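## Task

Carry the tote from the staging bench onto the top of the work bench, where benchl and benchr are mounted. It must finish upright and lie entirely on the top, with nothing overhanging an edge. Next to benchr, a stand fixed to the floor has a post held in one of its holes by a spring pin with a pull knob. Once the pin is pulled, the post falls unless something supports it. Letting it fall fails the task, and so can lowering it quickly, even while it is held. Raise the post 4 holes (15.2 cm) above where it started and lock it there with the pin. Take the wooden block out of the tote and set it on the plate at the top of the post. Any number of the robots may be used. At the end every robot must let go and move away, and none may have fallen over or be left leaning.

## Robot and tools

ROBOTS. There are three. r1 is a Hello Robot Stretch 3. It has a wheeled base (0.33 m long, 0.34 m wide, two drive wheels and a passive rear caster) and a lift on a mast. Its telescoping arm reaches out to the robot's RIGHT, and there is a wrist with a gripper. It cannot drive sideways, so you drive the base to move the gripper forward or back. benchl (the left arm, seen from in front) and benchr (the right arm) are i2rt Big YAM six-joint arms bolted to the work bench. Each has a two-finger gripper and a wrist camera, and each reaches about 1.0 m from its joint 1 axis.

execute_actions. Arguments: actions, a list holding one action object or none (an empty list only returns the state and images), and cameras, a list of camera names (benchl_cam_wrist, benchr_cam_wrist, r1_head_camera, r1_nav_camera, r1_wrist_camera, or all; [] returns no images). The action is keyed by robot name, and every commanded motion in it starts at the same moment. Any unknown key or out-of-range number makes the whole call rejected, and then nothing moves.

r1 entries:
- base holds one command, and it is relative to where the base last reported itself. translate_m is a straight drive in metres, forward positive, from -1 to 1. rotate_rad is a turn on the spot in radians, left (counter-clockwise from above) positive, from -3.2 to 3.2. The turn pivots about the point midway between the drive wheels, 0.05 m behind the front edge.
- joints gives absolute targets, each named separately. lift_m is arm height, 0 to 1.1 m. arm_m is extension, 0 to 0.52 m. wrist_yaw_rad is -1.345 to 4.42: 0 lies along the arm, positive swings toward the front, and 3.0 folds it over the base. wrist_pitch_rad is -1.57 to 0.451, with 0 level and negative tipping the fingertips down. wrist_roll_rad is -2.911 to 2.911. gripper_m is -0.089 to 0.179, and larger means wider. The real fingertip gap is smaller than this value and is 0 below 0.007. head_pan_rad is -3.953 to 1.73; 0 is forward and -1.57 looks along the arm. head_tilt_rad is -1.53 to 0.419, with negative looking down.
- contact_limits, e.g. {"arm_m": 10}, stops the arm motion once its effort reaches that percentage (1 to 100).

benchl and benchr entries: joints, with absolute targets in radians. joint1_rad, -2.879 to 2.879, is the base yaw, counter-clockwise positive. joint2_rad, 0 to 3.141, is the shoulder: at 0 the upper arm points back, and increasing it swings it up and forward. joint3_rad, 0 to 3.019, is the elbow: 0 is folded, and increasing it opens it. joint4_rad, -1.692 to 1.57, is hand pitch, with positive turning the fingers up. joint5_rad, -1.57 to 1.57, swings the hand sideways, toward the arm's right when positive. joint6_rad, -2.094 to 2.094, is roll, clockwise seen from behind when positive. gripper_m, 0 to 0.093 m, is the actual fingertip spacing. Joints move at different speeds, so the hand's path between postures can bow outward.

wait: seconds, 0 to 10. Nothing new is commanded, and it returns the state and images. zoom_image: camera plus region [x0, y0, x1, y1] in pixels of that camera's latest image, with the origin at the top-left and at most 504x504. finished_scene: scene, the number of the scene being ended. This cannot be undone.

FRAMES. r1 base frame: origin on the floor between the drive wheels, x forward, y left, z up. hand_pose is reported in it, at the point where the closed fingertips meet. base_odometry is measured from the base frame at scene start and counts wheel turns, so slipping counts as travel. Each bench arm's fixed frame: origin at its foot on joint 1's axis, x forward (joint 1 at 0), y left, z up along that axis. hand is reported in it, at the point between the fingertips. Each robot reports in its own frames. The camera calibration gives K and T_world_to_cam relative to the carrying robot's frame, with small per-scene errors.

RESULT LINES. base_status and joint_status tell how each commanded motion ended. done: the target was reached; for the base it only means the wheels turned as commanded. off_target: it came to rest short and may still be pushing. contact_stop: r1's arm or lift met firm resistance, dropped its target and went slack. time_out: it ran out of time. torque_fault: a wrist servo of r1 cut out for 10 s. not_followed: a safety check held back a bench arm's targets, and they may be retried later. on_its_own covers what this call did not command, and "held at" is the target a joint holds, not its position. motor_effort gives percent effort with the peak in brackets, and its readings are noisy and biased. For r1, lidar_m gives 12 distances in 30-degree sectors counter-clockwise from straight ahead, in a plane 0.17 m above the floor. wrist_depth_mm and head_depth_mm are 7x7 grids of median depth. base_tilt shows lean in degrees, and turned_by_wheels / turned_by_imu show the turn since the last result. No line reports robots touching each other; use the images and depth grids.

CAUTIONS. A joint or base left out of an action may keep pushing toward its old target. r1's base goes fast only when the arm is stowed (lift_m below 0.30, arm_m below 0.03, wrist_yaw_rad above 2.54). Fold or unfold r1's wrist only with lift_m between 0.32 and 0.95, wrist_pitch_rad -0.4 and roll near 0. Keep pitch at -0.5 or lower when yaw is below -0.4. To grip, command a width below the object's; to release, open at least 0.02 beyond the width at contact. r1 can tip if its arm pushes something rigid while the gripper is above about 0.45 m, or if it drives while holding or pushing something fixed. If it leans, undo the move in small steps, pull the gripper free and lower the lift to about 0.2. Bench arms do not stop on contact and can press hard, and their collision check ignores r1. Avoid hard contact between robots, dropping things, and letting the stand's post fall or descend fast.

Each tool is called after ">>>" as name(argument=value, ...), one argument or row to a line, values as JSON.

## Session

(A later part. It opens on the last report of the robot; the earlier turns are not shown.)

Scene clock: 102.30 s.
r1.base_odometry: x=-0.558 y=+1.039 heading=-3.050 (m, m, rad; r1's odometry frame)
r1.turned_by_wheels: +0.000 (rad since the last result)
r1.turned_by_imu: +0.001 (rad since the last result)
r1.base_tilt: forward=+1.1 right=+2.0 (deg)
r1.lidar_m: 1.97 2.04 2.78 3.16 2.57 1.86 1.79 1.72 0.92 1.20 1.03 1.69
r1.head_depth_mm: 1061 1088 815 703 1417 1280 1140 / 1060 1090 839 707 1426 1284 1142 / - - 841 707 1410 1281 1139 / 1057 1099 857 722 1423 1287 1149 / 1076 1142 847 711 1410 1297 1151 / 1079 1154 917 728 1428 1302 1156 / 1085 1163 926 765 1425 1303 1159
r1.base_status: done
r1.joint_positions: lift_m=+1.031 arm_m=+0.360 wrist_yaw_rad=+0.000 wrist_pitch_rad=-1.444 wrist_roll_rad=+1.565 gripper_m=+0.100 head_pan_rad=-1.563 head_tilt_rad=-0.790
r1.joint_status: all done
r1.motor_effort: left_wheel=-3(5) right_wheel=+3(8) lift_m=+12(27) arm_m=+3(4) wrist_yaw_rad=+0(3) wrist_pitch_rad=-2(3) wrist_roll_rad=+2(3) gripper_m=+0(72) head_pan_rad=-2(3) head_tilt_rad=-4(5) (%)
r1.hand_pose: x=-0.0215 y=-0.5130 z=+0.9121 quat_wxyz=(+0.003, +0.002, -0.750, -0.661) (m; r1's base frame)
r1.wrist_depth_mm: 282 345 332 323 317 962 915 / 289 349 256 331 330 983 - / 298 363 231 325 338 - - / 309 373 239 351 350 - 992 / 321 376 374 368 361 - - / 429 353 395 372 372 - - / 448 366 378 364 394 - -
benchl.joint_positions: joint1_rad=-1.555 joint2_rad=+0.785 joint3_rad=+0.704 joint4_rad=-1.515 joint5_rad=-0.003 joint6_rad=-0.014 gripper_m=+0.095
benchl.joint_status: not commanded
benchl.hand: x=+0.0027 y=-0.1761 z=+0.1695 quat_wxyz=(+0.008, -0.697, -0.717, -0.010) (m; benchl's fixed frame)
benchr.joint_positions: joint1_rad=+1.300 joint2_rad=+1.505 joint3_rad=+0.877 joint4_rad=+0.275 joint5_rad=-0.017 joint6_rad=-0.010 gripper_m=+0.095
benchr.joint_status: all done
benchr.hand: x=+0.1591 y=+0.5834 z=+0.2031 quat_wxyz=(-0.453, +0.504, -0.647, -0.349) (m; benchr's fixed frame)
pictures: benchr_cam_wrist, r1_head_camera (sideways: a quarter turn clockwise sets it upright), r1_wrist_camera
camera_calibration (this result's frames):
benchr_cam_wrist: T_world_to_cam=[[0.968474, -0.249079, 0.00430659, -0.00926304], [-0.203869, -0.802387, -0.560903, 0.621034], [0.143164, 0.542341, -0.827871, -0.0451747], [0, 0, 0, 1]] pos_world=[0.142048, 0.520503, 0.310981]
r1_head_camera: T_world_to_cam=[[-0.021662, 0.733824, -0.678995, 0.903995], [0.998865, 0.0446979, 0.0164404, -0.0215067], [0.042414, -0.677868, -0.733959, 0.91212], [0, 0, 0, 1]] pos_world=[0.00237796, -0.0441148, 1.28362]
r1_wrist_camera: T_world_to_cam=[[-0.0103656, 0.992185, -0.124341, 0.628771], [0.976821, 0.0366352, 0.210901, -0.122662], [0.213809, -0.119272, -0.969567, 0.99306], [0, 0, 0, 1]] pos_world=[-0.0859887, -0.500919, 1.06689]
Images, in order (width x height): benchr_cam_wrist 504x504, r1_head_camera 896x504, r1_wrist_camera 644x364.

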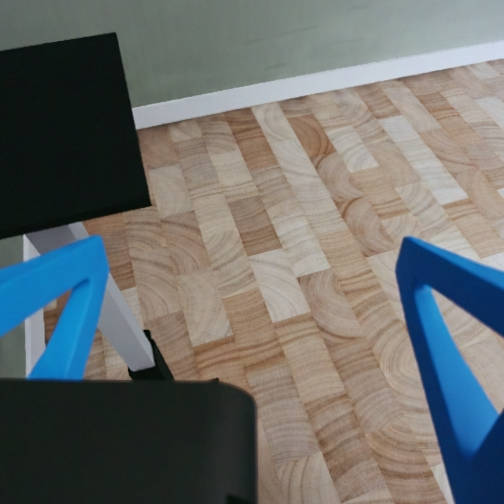

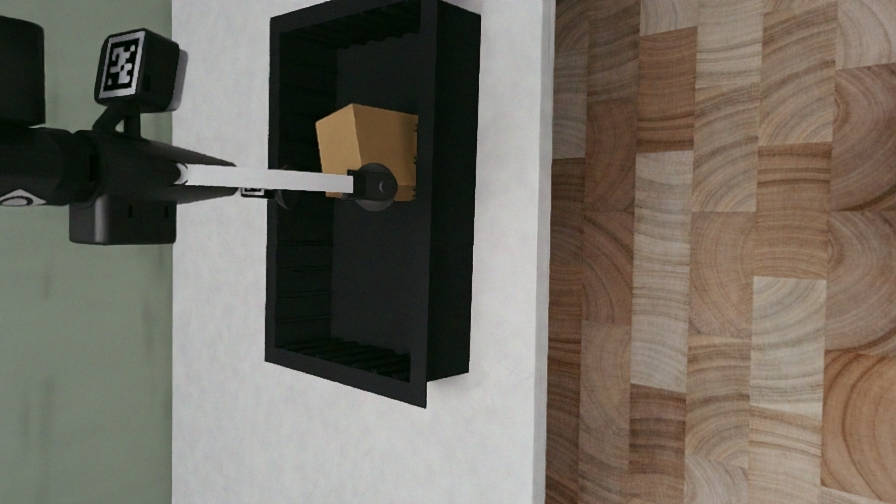

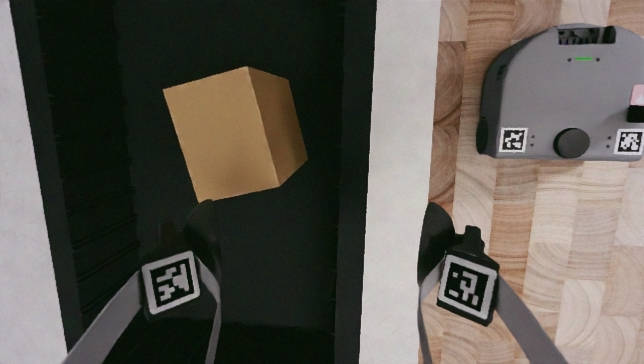

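>>> execute_actions(
  actions=[
    {"r1":{"joints":{"arm_m":0.35,"gripper_m":0.085,"lift_m":0.95}},"benchr":{"joints":{"joint2_rad":2.0,"joint3_rad":1.0,"joint4_rad":1.3,"joint1_rad":1.0,"joint5_rad":-0.8}}},
  ],
  cameras=["r1_head_camera","r1_wrist_camera","benchr_cam_wrist"],
)

Scene clock: 112.60 s.
r1.base_odometry: x=-0.558 y=+1.039 heading=-3.050 (m, m, rad; r1's odometry frame)
r1.turned_by_wheels: +0.000 (rad since the last result)
r1.turned_by_imu: +0.001 (rad since the last result)
r1.base_tilt: forward=+1.1 right=+1.9 (deg)
r1.lidar_m: 1.97 2.04 2.78 3.14 2.56 1.86 1.79 1.72 0.92 1.20 1.03 1.69
r1.head_depth_mm: 1063 1135 819 705 1424 1287 1140 / - 1144 828 709 1412 1288 1145 / - - 830 718 1418 1292 1153 / 1077 1152 856 723 1428 1294 1147 / 1081 1148 845 715 1417 1295 1153 / 1080 1152 919 728 1433 1304 1148 / 1088 1159 926 766 1429 1300 1162
r1.base_status: not commanded
r1.joint_positions: lift_m=+0.964 arm_m=+0.350 wrist_yaw_rad=+0.000 wrist_pitch_rad=-1.437 wrist_roll_rad=+1.565 gripper_m=+0.085 head_pan_rad=-1.563 head_tilt_rad=-0.790
r1.joint_status: lift_m contact_stop (moved -0.066 of -0.081); the others done
r1.on_its_own: lift_m is slack since a contact_stop, until your next command for it (your +0.950 is given up)
r1.motor_effort: left_wheel=-1(3) right_wheel=-2(3) lift_m=+24(24) arm_m=+1(1) wrist_yaw_rad=+0(0) wrist_pitch_rad=-4(5) wrist_roll_rad=+2(2) gripper_m=-4(59) head_pan_rad=-2(2) head_tilt_rad=-5(5) (%)
r1.hand_pose: x=-0.0215 y=-0.5049 z=+0.8458 quat_wxyz=(+0.003, +0.002, -0.752, -0.659) (m; r1's base frame)
r1.wrist_depth_mm: 283 279 272 183 257 896 865 / 293 165 208 189 265 940 - / 294 170 190 275 274 987 - / 294 176 177 281 284 967 937 / 301 324 307 296 295 979 985 / 302 336 320 306 305 - - / 303 347 337 319 317 - -
benchl.joint_positions: joint1_rad=-1.555 joint2_rad=+0.785 joint3_rad=+0.704 joint4_rad=-1.515 joint5_rad=-0.003 joint6_rad=-0.014 gripper_m=+0.095
benchl.joint_status: not commanded
benchl.hand: x=+0.0027 y=-0.1761 z=+0.1695 quat_wxyz=(+0.008, -0.697, -0.717, -0.010) (m; benchl's fixed frame)
benchr.joint_positions: joint1_rad=+0.991 joint2_rad=+2.002 joint3_rad=+0.991 joint4_rad=+1.277 joint5_rad=-0.796 joint6_rad=-0.010 gripper_m=+0.095
benchr.joint_status: all done
benchr.hand: x=+0.2439 y=+0.5960 z=+0.1731 quat_wxyz=(-0.535, +0.539, -0.343, -0.553) (m; benchr's fixed frame)
pictures: benchr_cam_wrist, r1_head_camera (sideways: a quarter turn clockwise sets it upright), r1_wrist_camera
camera_calibration (this result's frames):
benchr_cam_wrist: T_world_to_cam=[[0.961602, 0.190726, 0.197345, -0.381999], [0.257396, -0.377235, -0.88963, 0.322647], [-0.0952302, 0.906265, -0.411843, -0.319738], [0, 0, 0, 1]] pos_world=[0.253834, 0.484339, 0.23074]
r1_head_camera: T_world_to_cam=[[-0.0216621, 0.733855, -0.678961, 0.903951], [0.998865, 0.0446969, 0.0164421, -0.0215089], [0.0424136, -0.677834, -0.73399, 0.91216], [0, 0, 0, 1]] pos_world=[0.00237795, -0.0441139, 1.28362]
r1_wrist_camera: T_world_to_cam=[[-0.0104269, 0.991329, -0.130988, 0.617761], [0.976818, 0.0381084, 0.210651, -0.108023], [0.213816, -0.125755, -0.968746, 0.925792], [0, 0, 0, 1]] pos_world=[-0.0859889, -0.491865, 1.00053]
Images, in order (width x height): benchr_cam_wrist 504x504, r1_head_camera 896x504, r1_wrist_camera 644x364.

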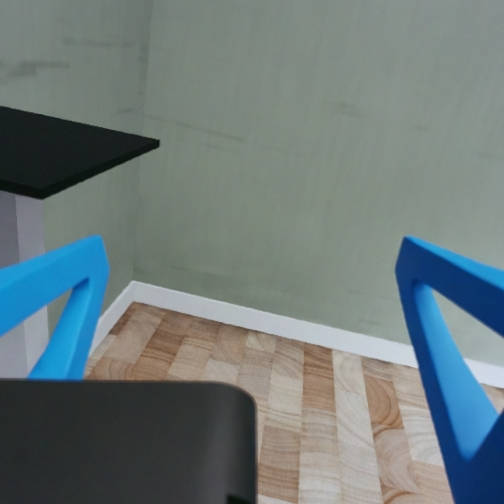

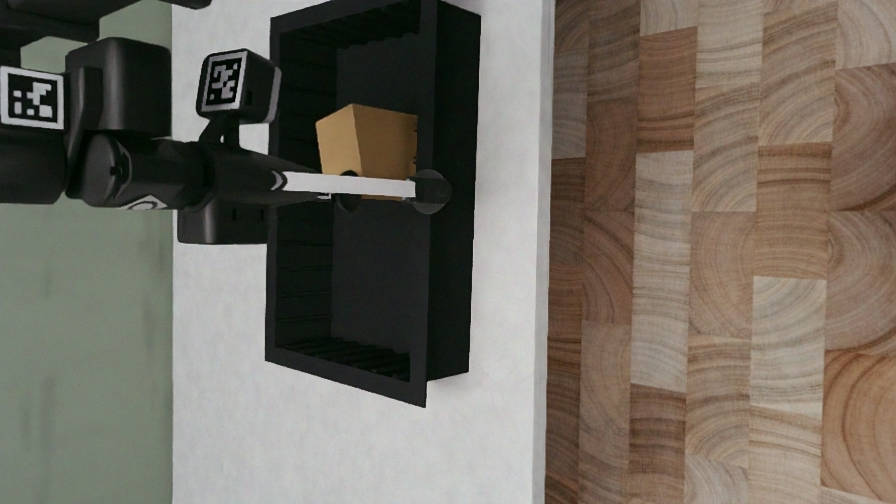

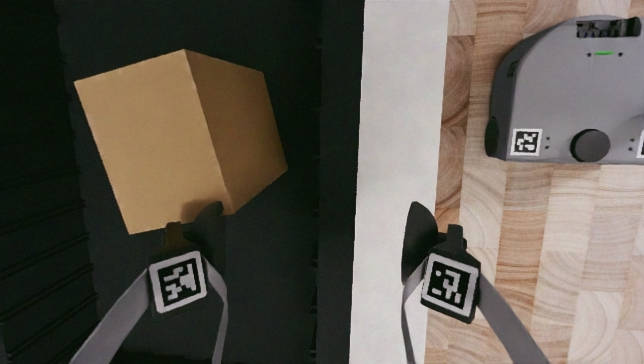

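>>> execute_actions(
  actions=[
    {"r1":{"joints":{"lift_m":0.985}}},
  ],
  cameras=[],
)

>>> execute_actions(
  actions=[
    {"r1":{"base":{"translate_m":0.035},"joints":{"arm_m":0.34}}},
  ],
  cameras=[],
)

>>> execute_actions(
  actions=[
    {"r1":{"joints":{"lift_m":0.91}},"benchr":{"joints":{"joint5_rad":-1.4,"joint4_rad":1.0,"joint3_rad":1.2}}},
  ],
  cameras=["r1_head_camera","r1_wrist_camera","benchr_cam_wrist"],
)

Scene clock: 121.40 s.
r1.base_odometry: x=-0.558 y=+1.039 heading=-3.050 (m, m, rad; r1's odometry frame)
r1.turned_by_wheels: +0.000 (rad since the last result)
r1.turned_by_imu: +0.001 (rad since the last result)
r1.base_tilt: forward=+1.0 right=+2.0 (deg)
r1.lidar_m: 1.97 2.04 2.77 3.15 2.57 1.86 1.79 1.72 0.92 1.20 1.03 1.69
r1.head_depth_mm: 1060 1137 819 702 1423 1282 1149 / - 1170 837 711 1416 1287 1146 / - - 830 706 1419 1286 1155 / 1078 1147 859 724 1417 1294 1147 / 1078 1147 846 711 1425 1296 1150 / 1080 1155 914 729 1427 1303 1155 / 1087 1158 920 765 1427 1300 1159
r1.base_status: not commanded
r1.joint_positions: lift_m=+0.984 arm_m=+0.350 wrist_yaw_rad=+0.000 wrist_pitch_rad=-1.443 wrist_roll_rad=+1.565 gripper_m=+0.085 head_pan_rad=-1.563 head_tilt_rad=-0.790
r1.joint_status: all done
r1.motor_effort: left_wheel=-2(0) right_wheel=+1(2) lift_m=+38(38) arm_m=+0(0) wrist_yaw_rad=+0(0) wrist_pitch_rad=-2(4) wrist_roll_rad=+2(2) gripper_m=-1(3) head_pan_rad=-2(3) head_tilt_rad=-4(4) (%)
r1.hand_pose: x=-0.0215 y=-0.5033 z=+0.8658 quat_wxyz=(+0.003, +0.002, -0.750, -0.661) (m; r1's base frame)
r1.wrist_depth_mm: 294 297 289 276 278 925 882 / 294 185 233 284 285 968 - / 301 188 196 293 293 - - / 304 195 192 304 303 983 991 / 304 344 324 311 313 - - / 307 355 339 325 324 - - / 309 365 349 339 340 - -
benchl.joint_positions: joint1_rad=-1.555 joint2_rad=+0.785 joint3_rad=+0.704 joint4_rad=-1.515 joint5_rad=-0.003 joint6_rad=-0.014 gripper_m=+0.095
benchl.joint_status: not commanded
benchl.hand: x=+0.0027 y=-0.1761 z=+0.1695 quat_wxyz=(+0.008, -0.697, -0.717, -0.010) (m; benchl's fixed frame)
benchr.joint_positions: joint1_rad=+0.991 joint2_rad=+2.002 joint3_rad=+0.991 joint4_rad=+1.277 joint5_rad=-0.796 joint6_rad=-0.010 gripper_m=+0.095
benchr.joint_status: not commanded
benchr.hand: x=+0.2439 y=+0.5960 z=+0.1731 quat_wxyz=(-0.535, +0.539, -0.343, -0.553) (m; benchr's fixed frame)
pictures: none
No camera images: the call's "cameras" was empty. Leave "cameras" out to get every camera's image.

Scene clock: 122.67 s.
r1.base_odometry: x=-0.593 y=+1.035 heading=-3.050 (m, m, rad; r1's odometry frame)
r1.turned_by_wheels: +0.000 (rad since the last result)
r1.turned_by_imu: +0.000 (rad since the last result)
r1.base_tilt: forward=+1.1 right=+2.0 (deg)
r1.lidar_m: 1.93 2.00 2.72 3.15 2.62 1.89 1.82 1.72 0.94 1.20 1.01 1.69
r1.head_depth_mm: 1063 1129 838 704 1406 1286 1145 / - 1170 818 703 1407 1293 1145 / - - 845 714 1411 1288 1144 / 1072 1161 860 721 1418 1289 1151 / 1082 1147 846 723 1422 1295 1150 / 1084 1148 917 761 1426 1305 1157 / 1088 1153 921 766 1429 1300 1157
r1.base_status: done
r1.joint_positions: lift_m=+0.984 arm_m=+0.340 wrist_yaw_rad=+0.000 wrist_pitch_rad=-1.444 wrist_roll_rad=+1.565 gripper_m=+0.085 head_pan_rad=-1.563 head_tilt_rad=-0.790
r1.joint_status: all done
r1.motor_effort: left_wheel=-1(3) right_wheel=+1(6) lift_m=+37(37) arm_m=-2(3) wrist_yaw_rad=+0(0) wrist_pitch_rad=-2(2) wrist_roll_rad=+2(2) gripper_m=+0(1) head_pan_rad=-2(3) head_tilt_rad=-5(4) (%)
r1.hand_pose: x=-0.0215 y=-0.4935 z=+0.8658 quat_wxyz=(+0.003, +0.002, -0.750, -0.661) (m; r1's base frame)
r1.wrist_depth_mm: 295 177 253 277 278 904 884 / 307 182 216 284 286 941 - / 311 189 228 292 294 - - / 313 329 317 302 308 - 999 / 317 341 326 316 313 - 976 / 320 360 340 330 324 - - / 306 324 328 334 - - -
benchl.joint_positions: joint1_rad=-1.555 joint2_rad=+0.785 joint3_rad=+0.704 joint4_rad=-1.515 joint5_rad=-0.003 joint6_rad=-0.014 gripper_m=+0.095
benchl.joint_status: not commanded
benchl.hand: x=+0.0027 y=-0.1761 z=+0.1695 quat_wxyz=(+0.008, -0.697, -0.717, -0.010) (m; benchl's fixed frame)
benchr.joint_positions: joint1_rad=+0.991 joint2_rad=+2.002 joint3_rad=+0.991 joint4_rad=+1.277 joint5_rad=-0.796 joint6_rad=-0.010 gripper_m=+0.095
benchr.joint_status: not commanded
benchr.hand: x=+0.2439 y=+0.5960 z=+0.1731 quat_wxyz=(-0.535, +0.539, -0.343, -0.553) (m; benchr's fixed frame)
pictures: none
No camera images: the call's "cameras" was empty. Leave "cameras" out to get every camera's image.

Scene clock: 124.17 s.
r1.base_odometry: x=-0.593 y=+1.035 heading=-3.050 (m, m, rad; r1's odometry frame)
r1.turned_by_wheels: +0.000 (rad since the last result)
r1.turned_by_imu: +0.000 (rad since the last result)
r1.base_tilt: forward=+1.0 right=+1.9 (deg)
r1.lidar_m: 1.93 2.00 2.71 3.14 2.62 1.90 1.83 1.72 0.94 1.20 1.01 1.69
r1.head_depth_mm: 1024 - 847 703 1413 1283 1144 / 1019 - 690 705 1413 1288 1145 / 1047 - - 706 1425 1293 1136 / 1079 1142 861 723 1416 1292 1148 / 1084 1146 842 725 1422 1304 1148 / 1083 1148 918 763 1415 1296 1155 / 1093 1154 920 764 1431 1296 1158
r1.base_status: not commanded
r1.joint_positions: lift_m=+0.911 arm_m=+0.340 wrist_yaw_rad=+0.000 wrist_pitch_rad=-1.444 wrist_roll_rad=+1.565 gripper_m=+0.085 head_pan_rad=-1.563 head_tilt_rad=-0.790
r1.joint_status: all done
r1.motor_effort: left_wheel=-1(1) right_wheel=+2(2) lift_m=+12(32) arm_m=-2(2) wrist_yaw_rad=+0(0) wrist_pitch_rad=-2(2) wrist_roll_rad=+2(2) gripper_m=+1(1) head_pan_rad=-3(2) head_tilt_rad=-5(4) (%)
r1.hand_pose: x=-0.0215 y=-0.4935 z=+0.7921 quat_wxyz=(+0.003, +0.002, -0.750, -0.661) (m; r1's base frame)
r1.wrist_depth_mm: 105 133 213 131 205 835 - / 108 126 212 134 213 876 - / 112 120 223 139 221 916 - / 254 247 239 144 228 917 905 / 265 255 244 149 236 944 921 / 275 266 253 243 243 997 941 / 290 275 267 252 255 - 978
benchl.joint_positions: joint1_rad=-1.555 joint2_rad=+0.785 joint3_rad=+0.704 joint4_rad=-1.515 joint5_rad=-0.003 joint6_rad=-0.014 gripper_m=+0.095
benchl.joint_status: not commanded
benchl.hand: x=+0.0027 y=-0.1761 z=+0.1695 quat_wxyz=(+0.008, -0.697, -0.717, -0.010) (m; benchl's fixed frame)
benchr.joint_positions: joint1_rad=+0.991 joint2_rad=+1.997 joint3_rad=+1.177 joint4_rad=+1.018 joint5_rad=-1.396 joint6_rad=-0.010 gripper_m=+0.095
benchr.joint_status: all done
benchr.hand: x=+0.1891 y=+0.5969 z=+0.1883 quat_wxyz=(-0.331, +0.669, -0.187, -0.638) (m; benchr's fixed frame)
pictures: benchr_cam_wrist, r1_head_camera (sideways: a quarter turn clockwise sets it upright), r1_wrist_camera
camera_calibration (this result's frames):
benchr_cam_wrist: T_world_to_cam=[[0.67366, 0.710295, 0.204115, -0.589364], [0.518715, -0.257704, -0.815183, 0.215796], [-0.526419, 0.655034, -0.542046, -0.0635777], [0, 0, 0, 1]] pos_world=[0.251626, 0.51588, 0.261749]
r1_head_camera: T_world_to_cam=[[-0.0216623, 0.733855, -0.678961, 0.903951], [0.998865, 0.0446972, 0.0164421, -0.0215089], [0.0424138, -0.677834, -0.73399, 0.91216], [0, 0, 0, 1]] pos_world=[0.00237796, -0.0441139, 1.28362]
r1_wrist_camera: T_world_to_cam=[[-0.0104198, 0.992195, -0.124256, 0.594424], [0.976819, 0.0366706, 0.210905, -0.098054], [0.213815, -0.119178, -0.969577, 0.879094], [0, 0, 0, 1]] pos_world=[-0.0859889, -0.481421, 0.94689]
Images, in order (width x height): benchr_cam_wrist 504x504, r1_head_camera 896x504, r1_wrist_camera 644x364.

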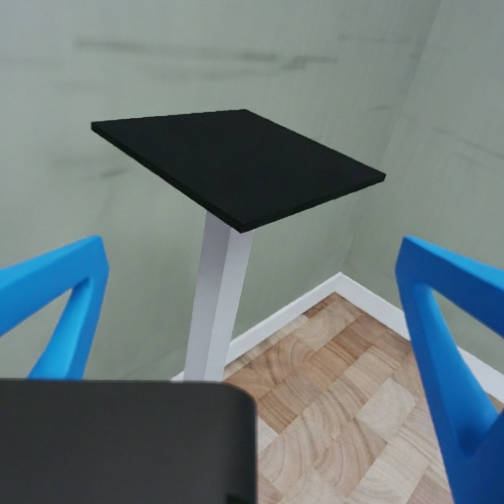

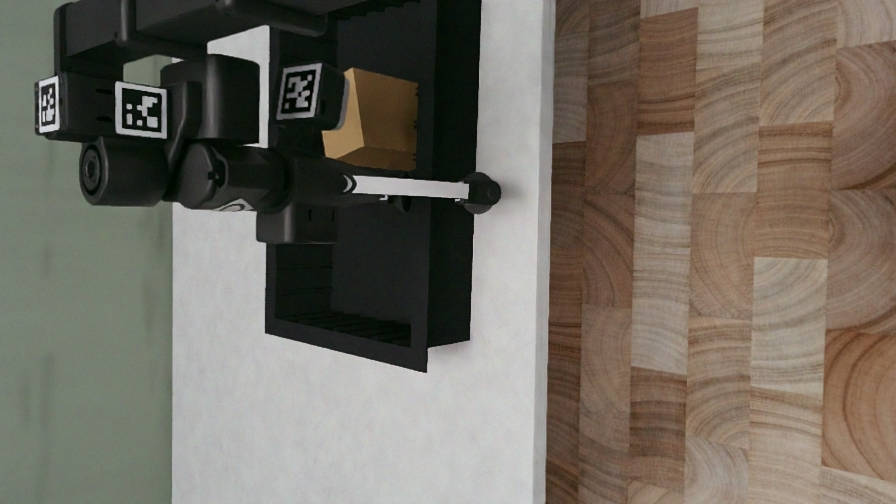

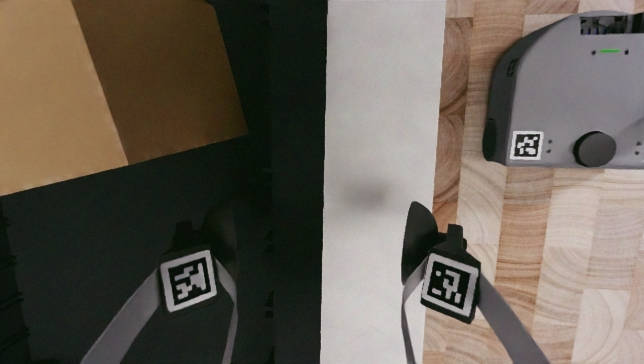

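>>> execute_actions(
  actions=[
    {"r1":{"joints":{"lift_m":0.895,"arm_m":0.362,"gripper_m":0.05}}},
  ],
  cameras=[],
)

>>> execute_actions(
  actions=[
    {"r1":{"joints":{"gripper_m":-0.05}}},
  ],
  cameras=["r1_wrist_camera"],
)

>>> execute_actions(
  actions=[
    {"r1":{"joints":{"lift_m":0.96}}},
  ],
  cameras=["r1_head_camera","r1_wrist_camera"],
)

Scene clock: 132.30 s.
r1.base_odometry: x=-0.593 y=+1.035 heading=-3.050 (m, m, rad; r1's odometry frame)
r1.turned_by_wheels: +0.000 (rad since the last result)
r1.turned_by_imu: +0.001 (rad since the last result)
r1.base_tilt: forward=+1.0 right=+2.0 (deg)
r1.lidar_m: 1.94 2.01 2.72 3.14 2.62 1.90 1.82 1.72 0.94 1.20 1.01 1.69
r1.head_depth_mm: 1042 - 851 706 1405 1284 1142 / 1030 - 689 705 1415 1284 1145 / 1056 - 743 708 1423 1280 1149 / 1067 1140 860 723 1422 1302 1156 / 1075 1147 844 724 1422 1290 1154 / 1080 1158 920 764 1425 1300 1153 / 1089 1153 922 763 1416 1305 1156
r1.base_status: not commanded
r1.joint_positions: lift_m=+0.896 arm_m=+0.362 wrist_yaw_rad=+0.000 wrist_pitch_rad=-1.444 wrist_roll_rad=+1.565 gripper_m=+0.050 head_pan_rad=-1.563 head_tilt_rad=-0.790
r1.joint_status: all done
r1.motor_effort: left_wheel=-1(1) right_wheel=+2(2) lift_m=+12(12) arm_m=+3(3) wrist_yaw_rad=-1(0) wrist_pitch_rad=-2(2) wrist_roll_rad=+2(2) gripper_m=-1(78) head_pan_rad=-3(4) head_tilt_rad=-5(5) (%)
r1.hand_pose: x=-0.0215 y=-0.5148 z=+0.7771 quat_wxyz=(+0.003, +0.002, -0.750, -0.661) (m; r1's base frame)
r1.wrist_depth_mm: 89 98 173 114 191 838 797 / 92 92 158 118 196 195 - / 95 94 146 122 202 201 - / 99 103 221 126 210 914 888 / 246 237 231 130 214 936 905 / 255 248 - 135 - 971 946 / 267 258 247 140 234 997 982
benchl.joint_positions: joint1_rad=-1.555 joint2_rad=+0.785 joint3_rad=+0.704 joint4_rad=-1.515 joint5_rad=-0.003 joint6_rad=-0.014 gripper_m=+0.095
benchl.joint_status: not commanded
benchl.hand: x=+0.0027 y=-0.1761 z=+0.1695 quat_wxyz=(+0.008, -0.697, -0.717, -0.010) (m; benchl's fixed frame)
benchr.joint_positions: joint1_rad=+0.991 joint2_rad=+1.997 joint3_rad=+1.177 joint4_rad=+1.018 joint5_rad=-1.396 joint6_rad=-0.010 gripper_m=+0.095
benchr.joint_status: not commanded
benchr.hand: x=+0.1891 y=+0.5969 z=+0.1883 quat_wxyz=(-0.331, +0.669, -0.187, -0.638) (m; benchr's fixed frame)
pictures: none
No camera images: the call's "cameras" was empty. Leave "cameras" out to get every camera's image.

Scene clock: 133.80 s.
r1.base_odometry: x=-0.593 y=+1.035 heading=-3.050 (m, m, rad; r1's odometry frame)
r1.turned_by_wheels: +0.000 (rad since the last result)
r1.turned_by_imu: +0.000 (rad since the last result)
r1.base_tilt: forward=+1.1 right=+1.9 (deg)
r1.lidar_m: 1.94 2.00 2.72 3.12 2.62 1.90 1.82 1.72 0.94 1.20 1.01 1.68
r1.head_depth_mm: 1043 - 844 711 1404 1288 1139 / 1025 - 695 709 1413 1282 1151 / 1053 - - 705 1411 1285 1155 / 1071 1154 857 715 1422 1290 1149 / 1075 1148 848 722 1427 1288 1146 / 1077 1156 919 762 1424 1290 1149 / 1085 1160 926 764 1426 1303 1152
r1.base_status: not commanded
r1.joint_positions: lift_m=+0.896 arm_m=+0.362 wrist_yaw_rad=+0.000 wrist_pitch_rad=-1.453 wrist_roll_rad=+1.565 gripper_m=-0.049 head_pan_rad=-1.563 head_tilt_rad=-0.790
r1.joint_status: all done
r1.motor_effort: left_wheel=-2(2) right_wheel=+2(1) lift_m=+14(14) arm_m=+3(3) wrist_yaw_rad=+0(1) wrist_pitch_rad=+0(2) wrist_roll_rad=+2(2) gripper_m=-24(99) head_pan_rad=-2(3) head_tilt_rad=-4(4) (%)
r1.hand_pose: x=-0.0215 y=-0.5125 z=+0.7769 quat_wxyz=(+0.003, +0.002, -0.747, -0.665) (m; r1's base frame)
r1.wrist_depth_mm: 88 111 194 113 191 836 801 / 90 106 183 117 197 532 - / 94 101 174 121 204 881 - / 235 226 220 125 209 917 889 / 244 236 228 129 217 942 900 / 251 245 236 134 222 962 963 / 264 256 246 142 234 - 976
benchl.joint_positions: joint1_rad=-1.555 joint2_rad=+0.785 joint3_rad=+0.704 joint4_rad=-1.515 joint5_rad=-0.003 joint6_rad=-0.014 gripper_m=+0.095
benchl.joint_status: not commanded
benchl.hand: x=+0.0027 y=-0.1761 z=+0.1695 quat_wxyz=(+0.008, -0.697, -0.717, -0.010) (m; benchl's fixed frame)
benchr.joint_positions: joint1_rad=+0.991 joint2_rad=+1.997 joint3_rad=+1.177 joint4_rad=+1.018 joint5_rad=-1.396 joint6_rad=-0.010 gripper_m=+0.095
benchr.joint_status: not commanded
benchr.hand: x=+0.1891 y=+0.5969 z=+0.1883 quat_wxyz=(-0.331, +0.669, -0.187, -0.638) (m; benchr's fixed frame)
pictures: r1_wrist_camera
camera_calibration (this result's frames):
r1_wrist_camera: T_world_to_cam=[[-0.0104147, 0.993337, -0.114778, 0.604655], [0.976819, 0.0346504, 0.211244, -0.0954576], [0.213814, -0.109917, -0.970671, 0.867722], [0, 0, 0, 1]] pos_world=[-0.0859889, -0.50194, 0.931838]
Images, in order (width x height): r1_wrist_camera 644x364.

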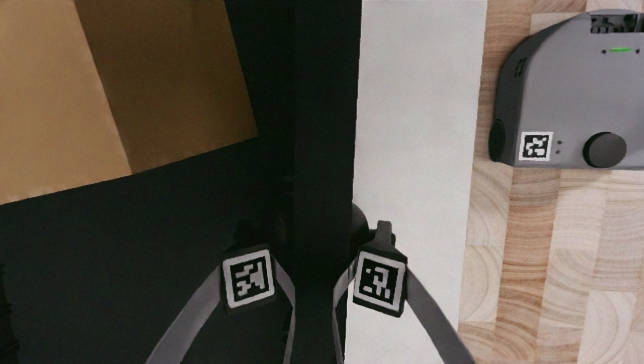

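Scene clock: 135.23 s.
r1.base_odometry: x=-0.593 y=+1.035 heading=-3.050 (m, m, rad; r1's odometry frame)
r1.turned_by_wheels: +0.000 (rad since the last result)
r1.turned_by_imu: +0.000 (rad since the last result)
r1.base_tilt: forward=+1.1 right=+1.9 (deg)
r1.lidar_m: 1.93 2.01 2.72 3.13 2.61 1.90 1.82 1.72 0.94 1.20 1.01 1.68
r1.head_depth_mm: - 1123 830 665 1404 1289 1144 / - 1135 663 703 1405 1285 1143 / - - 832 714 1425 1285 1145 / 1070 1155 851 706 1413 1291 1151 / 1077 1150 840 709 1427 1297 1150 / 1083 1155 920 764 1428 1288 1155 / 1085 1156 920 768 1432 1297 1165
r1.base_status: not commanded
r1.joint_positions: lift_m=+0.959 arm_m=+0.362 wrist_yaw_rad=+0.000 wrist_pitch_rad=-1.443 wrist_roll_rad=+1.565 gripper_m=-0.043 head_pan_rad=-1.563 head_tilt_rad=-0.790
r1.joint_status: all done
r1.on_its_own: gripper_m is held at -0.044, not at your -0.050, by its stall guard, which is still easing
r1.motor_effort: left_wheel=-2(2) right_wheel=+1(2) lift_m=+40(39) arm_m=+3(3) wrist_yaw_rad=+0(0) wrist_pitch_rad=-3(3) wrist_roll_rad=+2(2) gripper_m=-22(26) head_pan_rad=-2(3) head_tilt_rad=-4(4) (%)
r1.hand_pose: x=-0.0215 y=-0.5153 z=+0.8407 quat_wxyz=(+0.003, +0.002, -0.751, -0.661) (m; r1's base frame)
r1.wrist_depth_mm: 112 119 168 117 249 892 855 / 116 116 162 121 258 960 - / 122 116 159 124 265 952 - / 266 278 250 129 276 958 939 / 281 298 264 132 283 - 993 / 286 312 281 137 290 - - / 288 316 276 146 307 - -
benchl.joint_positions: joint1_rad=-1.555 joint2_rad=+0.785 joint3_rad=+0.704 joint4_rad=-1.515 joint5_rad=-0.003 joint6_rad=-0.014 gripper_m=+0.095
benchl.joint_status: not commanded
benchl.hand: x=+0.0027 y=-0.1761 z=+0.1695 quat_wxyz=(+0.008, -0.697, -0.717, -0.010) (m; benchl's fixed frame)
benchr.joint_positions: joint1_rad=+0.991 joint2_rad=+1.997 joint3_rad=+1.177 joint4_rad=+1.018 joint5_rad=-1.396 joint6_rad=-0.010 gripper_m=+0.095
benchr.joint_status: not commanded
benchr.hand: x=+0.1891 y=+0.5969 z=+0.1883 quat_wxyz=(-0.331, +0.669, -0.187, -0.638) (m; benchr's fixed frame)
pictures: r1_head_camera (sideways: a quarter turn clockwise sets it upright), r1_wrist_camera
camera_calibration (this result's frames):
r1_head_camera: T_world_to_cam=[[-0.0216621, 0.733855, -0.678961, 0.903951], [0.998865, 0.0446969, 0.0164421, -0.0215089], [0.0424136, -0.677834, -0.73399, 0.91216], [0, 0, 0, 1]] pos_world=[0.00237795, -0.0441139, 1.28362]
r1_wrist_camera: T_world_to_cam=[[-0.0104211, 0.99204, -0.125488, 0.623102], [0.976819, 0.0369339, 0.210859, -0.107332], [0.213815, -0.120382, -0.969428, 0.92288], [0, 0, 0, 1]] pos_world=[-0.0859889, -0.50308, 0.99549]
Images, in order (width x height): r1_head_camera 896x504, r1_wrist_camera 644x364.

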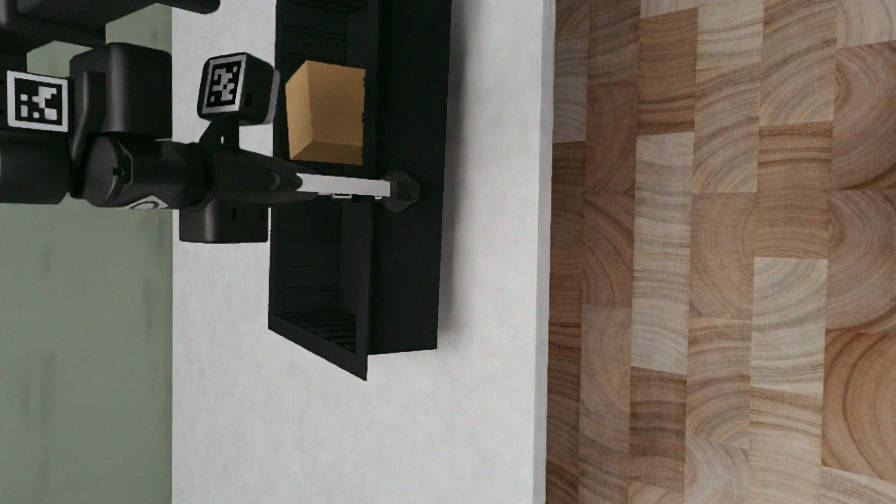

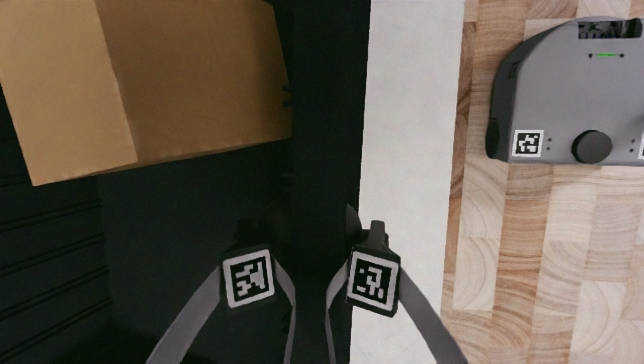

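>>> execute_actions(
  actions=[
    {"r1":{"joints":{"lift_m":1.02,"wrist_pitch_rad":-1.3}}},
  ],
  cameras=["r1_head_camera","r1_wrist_camera","r1_nav_camera"],
)

Scene clock: 143.10 s.
r1.base_odometry: x=-0.593 y=+1.035 heading=-3.050 (m, m, rad; r1's odometry frame)
r1.turned_by_wheels: +0.000 (rad since the last result)
r1.turned_by_imu: +0.001 (rad since the last result)
r1.base_tilt: forward=+1.2 right=+2.0 (deg)
r1.lidar_m: 1.93 2.00 2.73 3.13 2.61 1.90 1.83 1.72 0.94 1.20 1.01 1.69
r1.head_depth_mm: 1077 1090 705 702 1400 1294 1144 / - 1090 632 719 1416 1280 1146 / - 814 634 737 1414 1286 1154 / 1072 1097 628 755 1405 1285 1148 / 1078 1145 630 762 1420 1296 1148 / 1084 1155 916 761 1432 1300 1155 / 1086 1155 923 765 1430 1300 1163
r1.base_status: not commanded
r1.joint_positions: lift_m=+1.019 arm_m=+0.362 wrist_yaw_rad=+0.000 wrist_pitch_rad=-1.326 wrist_roll_rad=+1.568 gripper_m=-0.040 head_pan_rad=-1.563 head_tilt_rad=-0.790
r1.joint_status: all done
r1.on_its_own: gripper_m is held at -0.041, not at your -0.050, by its stall guard, which is not easing now
r1.motor_effort: left_wheel=-2(2) right_wheel=+1(2) lift_m=+42(44) arm_m=+2(3) wrist_yaw_rad=+0(0) wrist_pitch_rad=+7(8) wrist_roll_rad=+0(2) gripper_m=-21(22) head_pan_rad=-3(3) head_tilt_rad=-4(5) (%)
r1.hand_pose: x=-0.0215 y=-0.5452 z=+0.9034 quat_wxyz=(+0.001, +0.001, -0.788, -0.616) (m; r1's base frame)
r1.wrist_depth_mm: 327 209 239 250 201 294 872 / 271 301 274 247 299 304 - / 274 314 287 244 313 632 - / 270 316 285 142 325 981 953 / 273 319 284 137 340 999 962 / 281 321 290 139 346 - 987 / 280 309 266 144 365 - -
benchl.joint_positions: joint1_rad=-1.555 joint2_rad=+0.785 joint3_rad=+0.704 joint4_rad=-1.515 joint5_rad=-0.003 joint6_rad=-0.014 gripper_m=+0.095
benchl.joint_status: not commanded
benchl.hand: x=+0.0027 y=-0.1761 z=+0.1695 quat_wxyz=(+0.008, -0.697, -0.717, -0.010) (m; benchl's fixed frame)
benchr.joint_positions: joint1_rad=+0.991 joint2_rad=+1.997 joint3_rad=+1.177 joint4_rad=+1.018 joint5_rad=-1.396 joint6_rad=-0.010 gripper_m=+0.095
benchr.joint_status: not commanded
benchr.hand: x=+0.1891 y=+0.5969 z=+0.1883 quat_wxyz=(-0.331, +0.669, -0.187, -0.638) (m; benchr's fixed frame)
pictures: r1_head_camera (sideways: a quarter turn clockwise sets it upright), r1_nav_camera (sideways: a quarter turn counterclockwise sets it upright), r1_wrist_camera
camera_calibration (this result's frames):
r1_head_camera: T_world_to_cam=[[-0.0216622, 0.733855, -0.678961, 0.903951], [0.998865, 0.0446971, 0.0164421, -0.0215089], [0.0424137, -0.677834, -0.73399, 0.91216], [0, 0, 0, 1]] pos_world=[0.00237795, -0.0441139, 1.28362]
r1_nav_camera: T_world_to_cam=[[0.0179962, -0.706644, 0.70734, -0.878525], [-0.999574, 0.00353267, 0.0289605, 0.021621], [-0.0229636, -0.707561, -0.70628, 0.879043], [0, 0, 0, 1]] pos_world=[0.0576079, 0.00109554, 1.24164]
r1_wrist_camera: T_world_to_cam=[[-0.00694283, 0.970714, -0.240136, 0.752646], [0.976842, 0.0579394, 0.205969, -0.103578], [0.21385, -0.233145, -0.948637, 0.899782], [0, 0, 0, 1]] pos_world=[-0.0860139, -0.514823, 1.05564]
Images, in order (width x height): r1_head_camera 896x504, r1_nav_camera 672x504, r1_wrist_camera 644x364.

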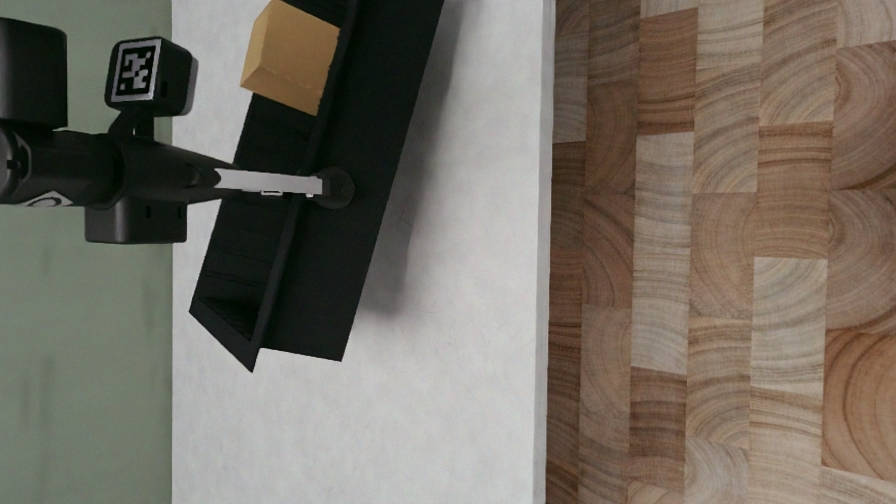

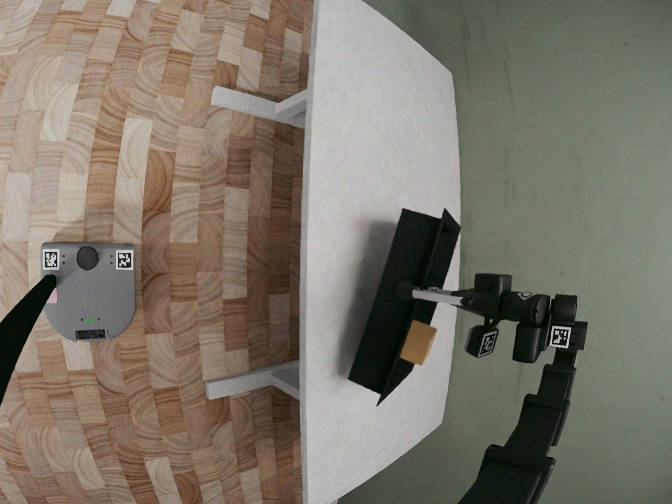

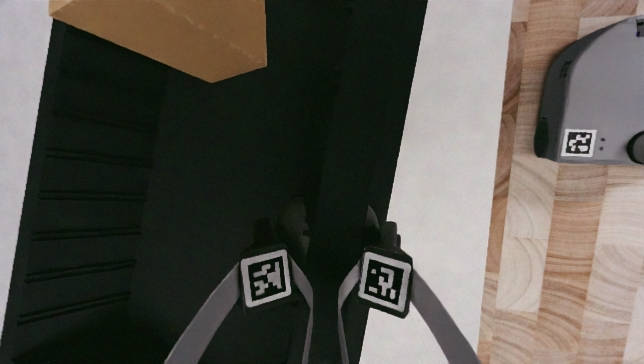

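>>> execute_actions(
  actions=[
    {"r1":{"joints":{"lift_m":0.93,"wrist_pitch_rad":-1.45}}},
  ],
  cameras=["r1_nav_camera"],
)

>>> execute_actions(
  actions=[
    {"r1":{"joints":{"gripper_m":0.07,"lift_m":0.92}}},
  ],
  cameras=[],
)

>>> execute_actions(
  actions=[
    {"r1":{"joints":{"lift_m":1.02,"wrist_pitch_rad":-1.55,"head_pan_rad":-1.8}}},
  ],
  cameras=["r1_head_camera","r1_wrist_camera"],
)

Scene clock: 159.10 s.
r1.base_odometry: x=-0.593 y=+1.035 heading=-3.050 (m, m, rad; r1's odometry frame)
r1.turned_by_wheels: +0.000 (rad since the last result)
r1.turned_by_imu: +0.001 (rad since the last result)
r1.base_tilt: forward=+1.0 right=+1.9 (deg)
r1.lidar_m: 1.93 2.00 2.72 3.14 2.61 1.90 1.82 1.72 0.94 1.20 1.01 1.69
r1.head_depth_mm: - 1090 792 682 1404 1288 1150 / - - 847 693 1408 1285 1148 / 1033 - 845 706 1419 1282 1142 / 1070 1140 853 706 1423 1297 1151 / 1071 1146 842 721 1419 1291 1155 / 1084 1152 920 763 1422 1295 1154 / 1092 1153 922 766 1435 1304 1154
r1.base_status: not commanded
r1.joint_positions: lift_m=+0.931 arm_m=+0.362 wrist_yaw_rad=+0.000 wrist_pitch_rad=-1.451 wrist_roll_rad=+1.567 gripper_m=-0.040 head_pan_rad=-1.563 head_tilt_rad=-0.790
r1.joint_status: all done
r1.on_its_own: gripper_m is held at -0.041, not at your -0.050, by its stall guard, which is not easing now
r1.motor_effort: left_wheel=-1(1) right_wheel=+1(2) lift_m=+13(29) arm_m=+2(2) wrist_yaw_rad=+0(4) wrist_pitch_rad=+0(6) wrist_roll_rad=+1(2) gripper_m=-19(21) head_pan_rad=-3(2) head_tilt_rad=-4(5) (%)
r1.hand_pose: x=-0.0215 y=-0.5131 z=+0.8120 quat_wxyz=(+0.002, +0.001, -0.748, -0.664) (m; r1's base frame)
r1.wrist_depth_mm: 245 231 219 205 222 846 829 / 253 241 226 129 229 907 - / 262 248 232 132 238 929 - / 271 259 240 136 246 955 904 / 280 267 251 140 253 975 947 / 289 276 264 146 263 - 994 / 282 282 265 252 274 - -
benchl.joint_positions: joint1_rad=-1.555 joint2_rad=+0.785 joint3_rad=+0.704 joint4_rad=-1.515 joint5_rad=-0.003 joint6_rad=-0.014 gripper_m=+0.095
benchl.joint_status: not commanded
benchl.hand: x=+0.0027 y=-0.1761 z=+0.1695 quat_wxyz=(+0.008, -0.697, -0.717, -0.010) (m; benchl's fixed frame)
benchr.joint_positions: joint1_rad=+0.991 joint2_rad=+1.997 joint3_rad=+1.177 joint4_rad=+1.018 joint5_rad=-1.396 joint6_rad=-0.010 gripper_m=+0.095
benchr.joint_status: not commanded
benchr.hand: x=+0.1891 y=+0.5969 z=+0.1883 quat_wxyz=(-0.331, +0.669, -0.187, -0.638) (m; benchr's fixed frame)
pictures: r1_nav_camera (sideways: a quarter turn counterclockwise sets it upright)
camera_calibration (this result's frames):
r1_nav_camera: T_world_to_cam=[[0.0179962, -0.706657, 0.707327, -0.878508], [-0.999574, 0.00353237, 0.0289607, 0.0216207], [-0.0229638, -0.707547, -0.706293, 0.879061], [0, 0, 0, 1]] pos_world=[0.0576079, 0.00109667, 1.24164]
Images, in order (width x height): r1_nav_camera 672x504.

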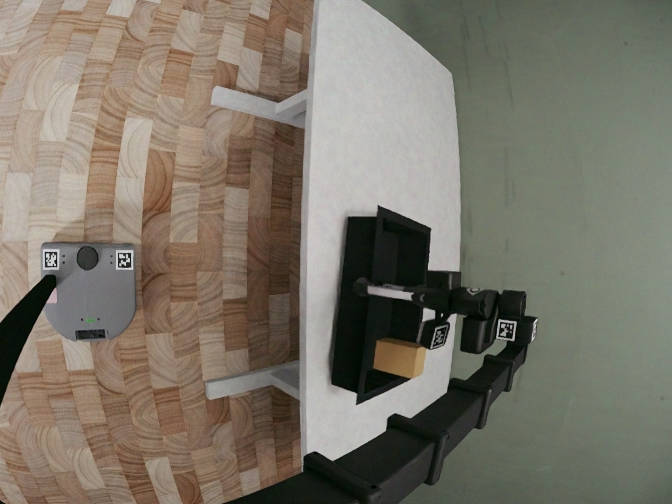

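Scene clock: 160.70 s.
r1.base_odometry: x=-0.593 y=+1.035 heading=-3.050 (m, m, rad; r1's odometry frame)
r1.turned_by_wheels: +0.000 (rad since the last result)
r1.turned_by_imu: +0.000 (rad since the last result)
r1.base_tilt: forward=+1.1 right=+2.0 (deg)
r1.lidar_m: 1.93 2.00 2.73 3.15 2.62 1.90 1.83 1.73 0.94 1.20 1.01 1.69
r1.head_depth_mm: - 1054 782 689 1402 1283 1147 / - - 846 700 1411 1285 1145 / 1036 - 852 707 1416 1290 1152 / 1070 1147 857 705 1427 1290 1152 / 1075 1154 850 709 1436 1298 1156 / 1085 1153 919 762 1432 1301 1150 / 1083 1154 926 764 1429 1300 1159
r1.base_status: not commanded
r1.joint_positions: lift_m=+0.921 arm_m=+0.362 wrist_yaw_rad=+0.000 wrist_pitch_rad=-1.443 wrist_roll_rad=+1.567 gripper_m=+0.070 head_pan_rad=-1.563 head_tilt_rad=-0.790
r1.joint_status: all done
r1.motor_effort: left_wheel=-2(2) right_wheel=+1(1) lift_m=+13(11) arm_m=+2(3) wrist_yaw_rad=-1(0) wrist_pitch_rad=-3(2) wrist_roll_rad=+1(1) gripper_m=+0(79) head_pan_rad=-2(3) head_tilt_rad=-4(4) (%)
r1.hand_pose: x=-0.0215 y=-0.5151 z=+0.8020 quat_wxyz=(+0.002, +0.001, -0.750, -0.661) (m; r1's base frame)
r1.wrist_depth_mm: 239 228 221 211 126 836 829 / 244 237 227 219 130 880 - / 252 245 234 225 135 910 - / 259 255 242 233 140 936 904 / 270 263 250 240 144 986 967 / 275 276 258 247 148 998 973 / 274 282 272 258 260 - -
benchl.joint_positions: joint1_rad=-1.555 joint2_rad=+0.785 joint3_rad=+0.704 joint4_rad=-1.515 joint5_rad=-0.003 joint6_rad=-0.014 gripper_m=+0.095
benchl.joint_status: not commanded
benchl.hand: x=+0.0027 y=-0.1761 z=+0.1695 quat_wxyz=(+0.008, -0.697, -0.717, -0.010) (m; benchl's fixed frame)
benchr.joint_positions: joint1_rad=+0.991 joint2_rad=+1.997 joint3_rad=+1.177 joint4_rad=+1.018 joint5_rad=-1.396 joint6_rad=-0.010 gripper_m=+0.095
benchr.joint_status: not commanded
benchr.hand: x=+0.1891 y=+0.5969 z=+0.1883 quat_wxyz=(-0.331, +0.669, -0.187, -0.638) (m; benchr's fixed frame)
pictures: none
No camera images: the call's "cameras" was empty. Leave "cameras" out to get every camera's image.

Scene clock: 162.43 s.
r1.base_odometry: x=-0.593 y=+1.035 heading=-3.050 (m, m, rad; r1's odometry frame)
r1.turned_by_wheels: +0.000 (rad since the last result)
r1.turned_by_imu: +0.000 (rad since the last result)
r1.base_tilt: forward=+1.0 right=+1.9 (deg)
r1.lidar_m: 1.93 2.00 2.72 3.13 2.61 1.89 1.83 1.72 0.94 1.20 1.01 1.69
r1.head_depth_mm: - 1054 903 749 1422 1277 1144 / 1175 1134 618 720 1466 1280 1151 / 1124 1140 748 705 1449 1277 1148 / 1119 1066 814 603 1422 1298 1148 / - 1067 916 589 1399 1296 1151 / 1043 1077 918 573 1401 1294 1158 / 1037 1121 919 562 698 1303 1152
r1.base_status: not commanded
r1.joint_positions: lift_m=+1.019 arm_m=+0.362 wrist_yaw_rad=+0.000 wrist_pitch_rad=-1.532 wrist_roll_rad=+1.567 gripper_m=+0.070 head_pan_rad=-1.793 head_tilt_rad=-0.790
r1.joint_status: all done
r1.motor_effort: left_wheel=-1(2) right_wheel=+1(1) lift_m=+40(37) arm_m=+2(2) wrist_yaw_rad=-1(0) wrist_pitch_rad=-6(8) wrist_roll_rad=+1(1) gripper_m=+1(2) head_pan_rad=-3(15) head_tilt_rad=-4(5) (%)
r1.hand_pose: x=-0.0215 y=-0.4925 z=+0.9010 quat_wxyz=(+0.002, +0.001, -0.721, -0.693) (m; r1's base frame)
r1.wrist_depth_mm: 252 284 270 230 994 989 963 / 267 306 280 237 999 - - / 307 306 292 247 195 - - / 353 311 310 258 221 - - / 366 312 305 270 145 - - / 378 303 319 281 149 - - / 398 338 330 296 239 - -
benchl.joint_positions: joint1_rad=-1.555 joint2_rad=+0.785 joint3_rad=+0.704 joint4_rad=-1.515 joint5_rad=-0.003 joint6_rad=-0.014 gripper_m=+0.095
benchl.joint_status: not commanded
benchl.hand: x=+0.0027 y=-0.1761 z=+0.1695 quat_wxyz=(+0.008, -0.697, -0.717, -0.010) (m; benchl's fixed frame)
benchr.joint_positions: joint1_rad=+0.991 joint2_rad=+1.997 joint3_rad=+1.177 joint4_rad=+1.018 joint5_rad=-1.396 joint6_rad=-0.010 gripper_m=+0.095
benchr.joint_status: not commanded
benchr.hand: x=+0.1891 y=+0.5969 z=+0.1883 quat_wxyz=(-0.331, +0.669, -0.187, -0.638) (m; benchr's fixed frame)
pictures: r1_head_camera (sideways: a quarter turn clockwise sets it upright), r1_wrist_camera
camera_calibration (this result's frames):
r1_head_camera: T_world_to_cam=[[0.146003, 0.719523, -0.678947, 0.90291], [0.982805, -0.183911, 0.0164428, -0.0214118], [-0.113035, -0.669674, -0.734003, 0.913125], [0, 0, 0, 1]] pos_world=[-0.00756861, -0.0421074, 1.28362]
r1_wrist_camera: T_world_to_cam=[[-0.00772452, 0.999291, -0.036847, 0.531763], [0.976844, 0.0154196, 0.213397, -0.13377], [0.213814, -0.0343454, -0.976271, 1.03262], [0, 0, 0, 1]] pos_world=[-0.0860076, -0.493857, 1.05625]
Images, in order (width x height): r1_head_camera 896x504, r1_wrist_camera 644x364.

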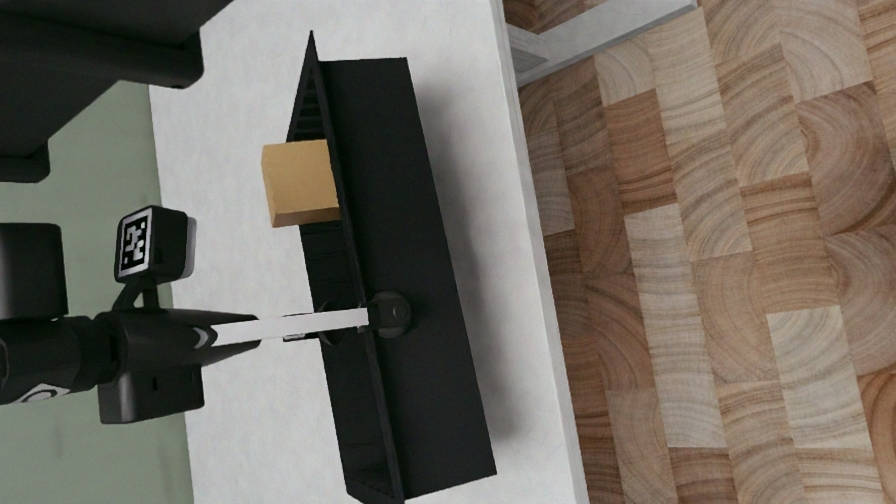

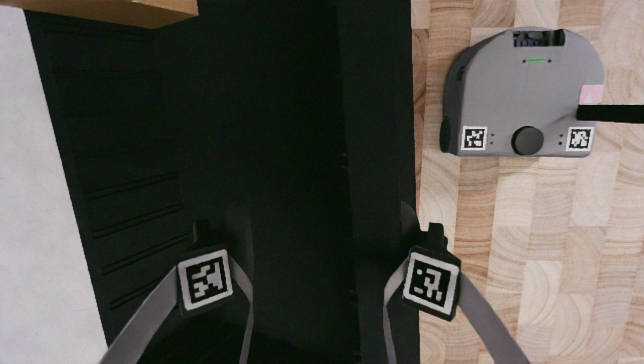

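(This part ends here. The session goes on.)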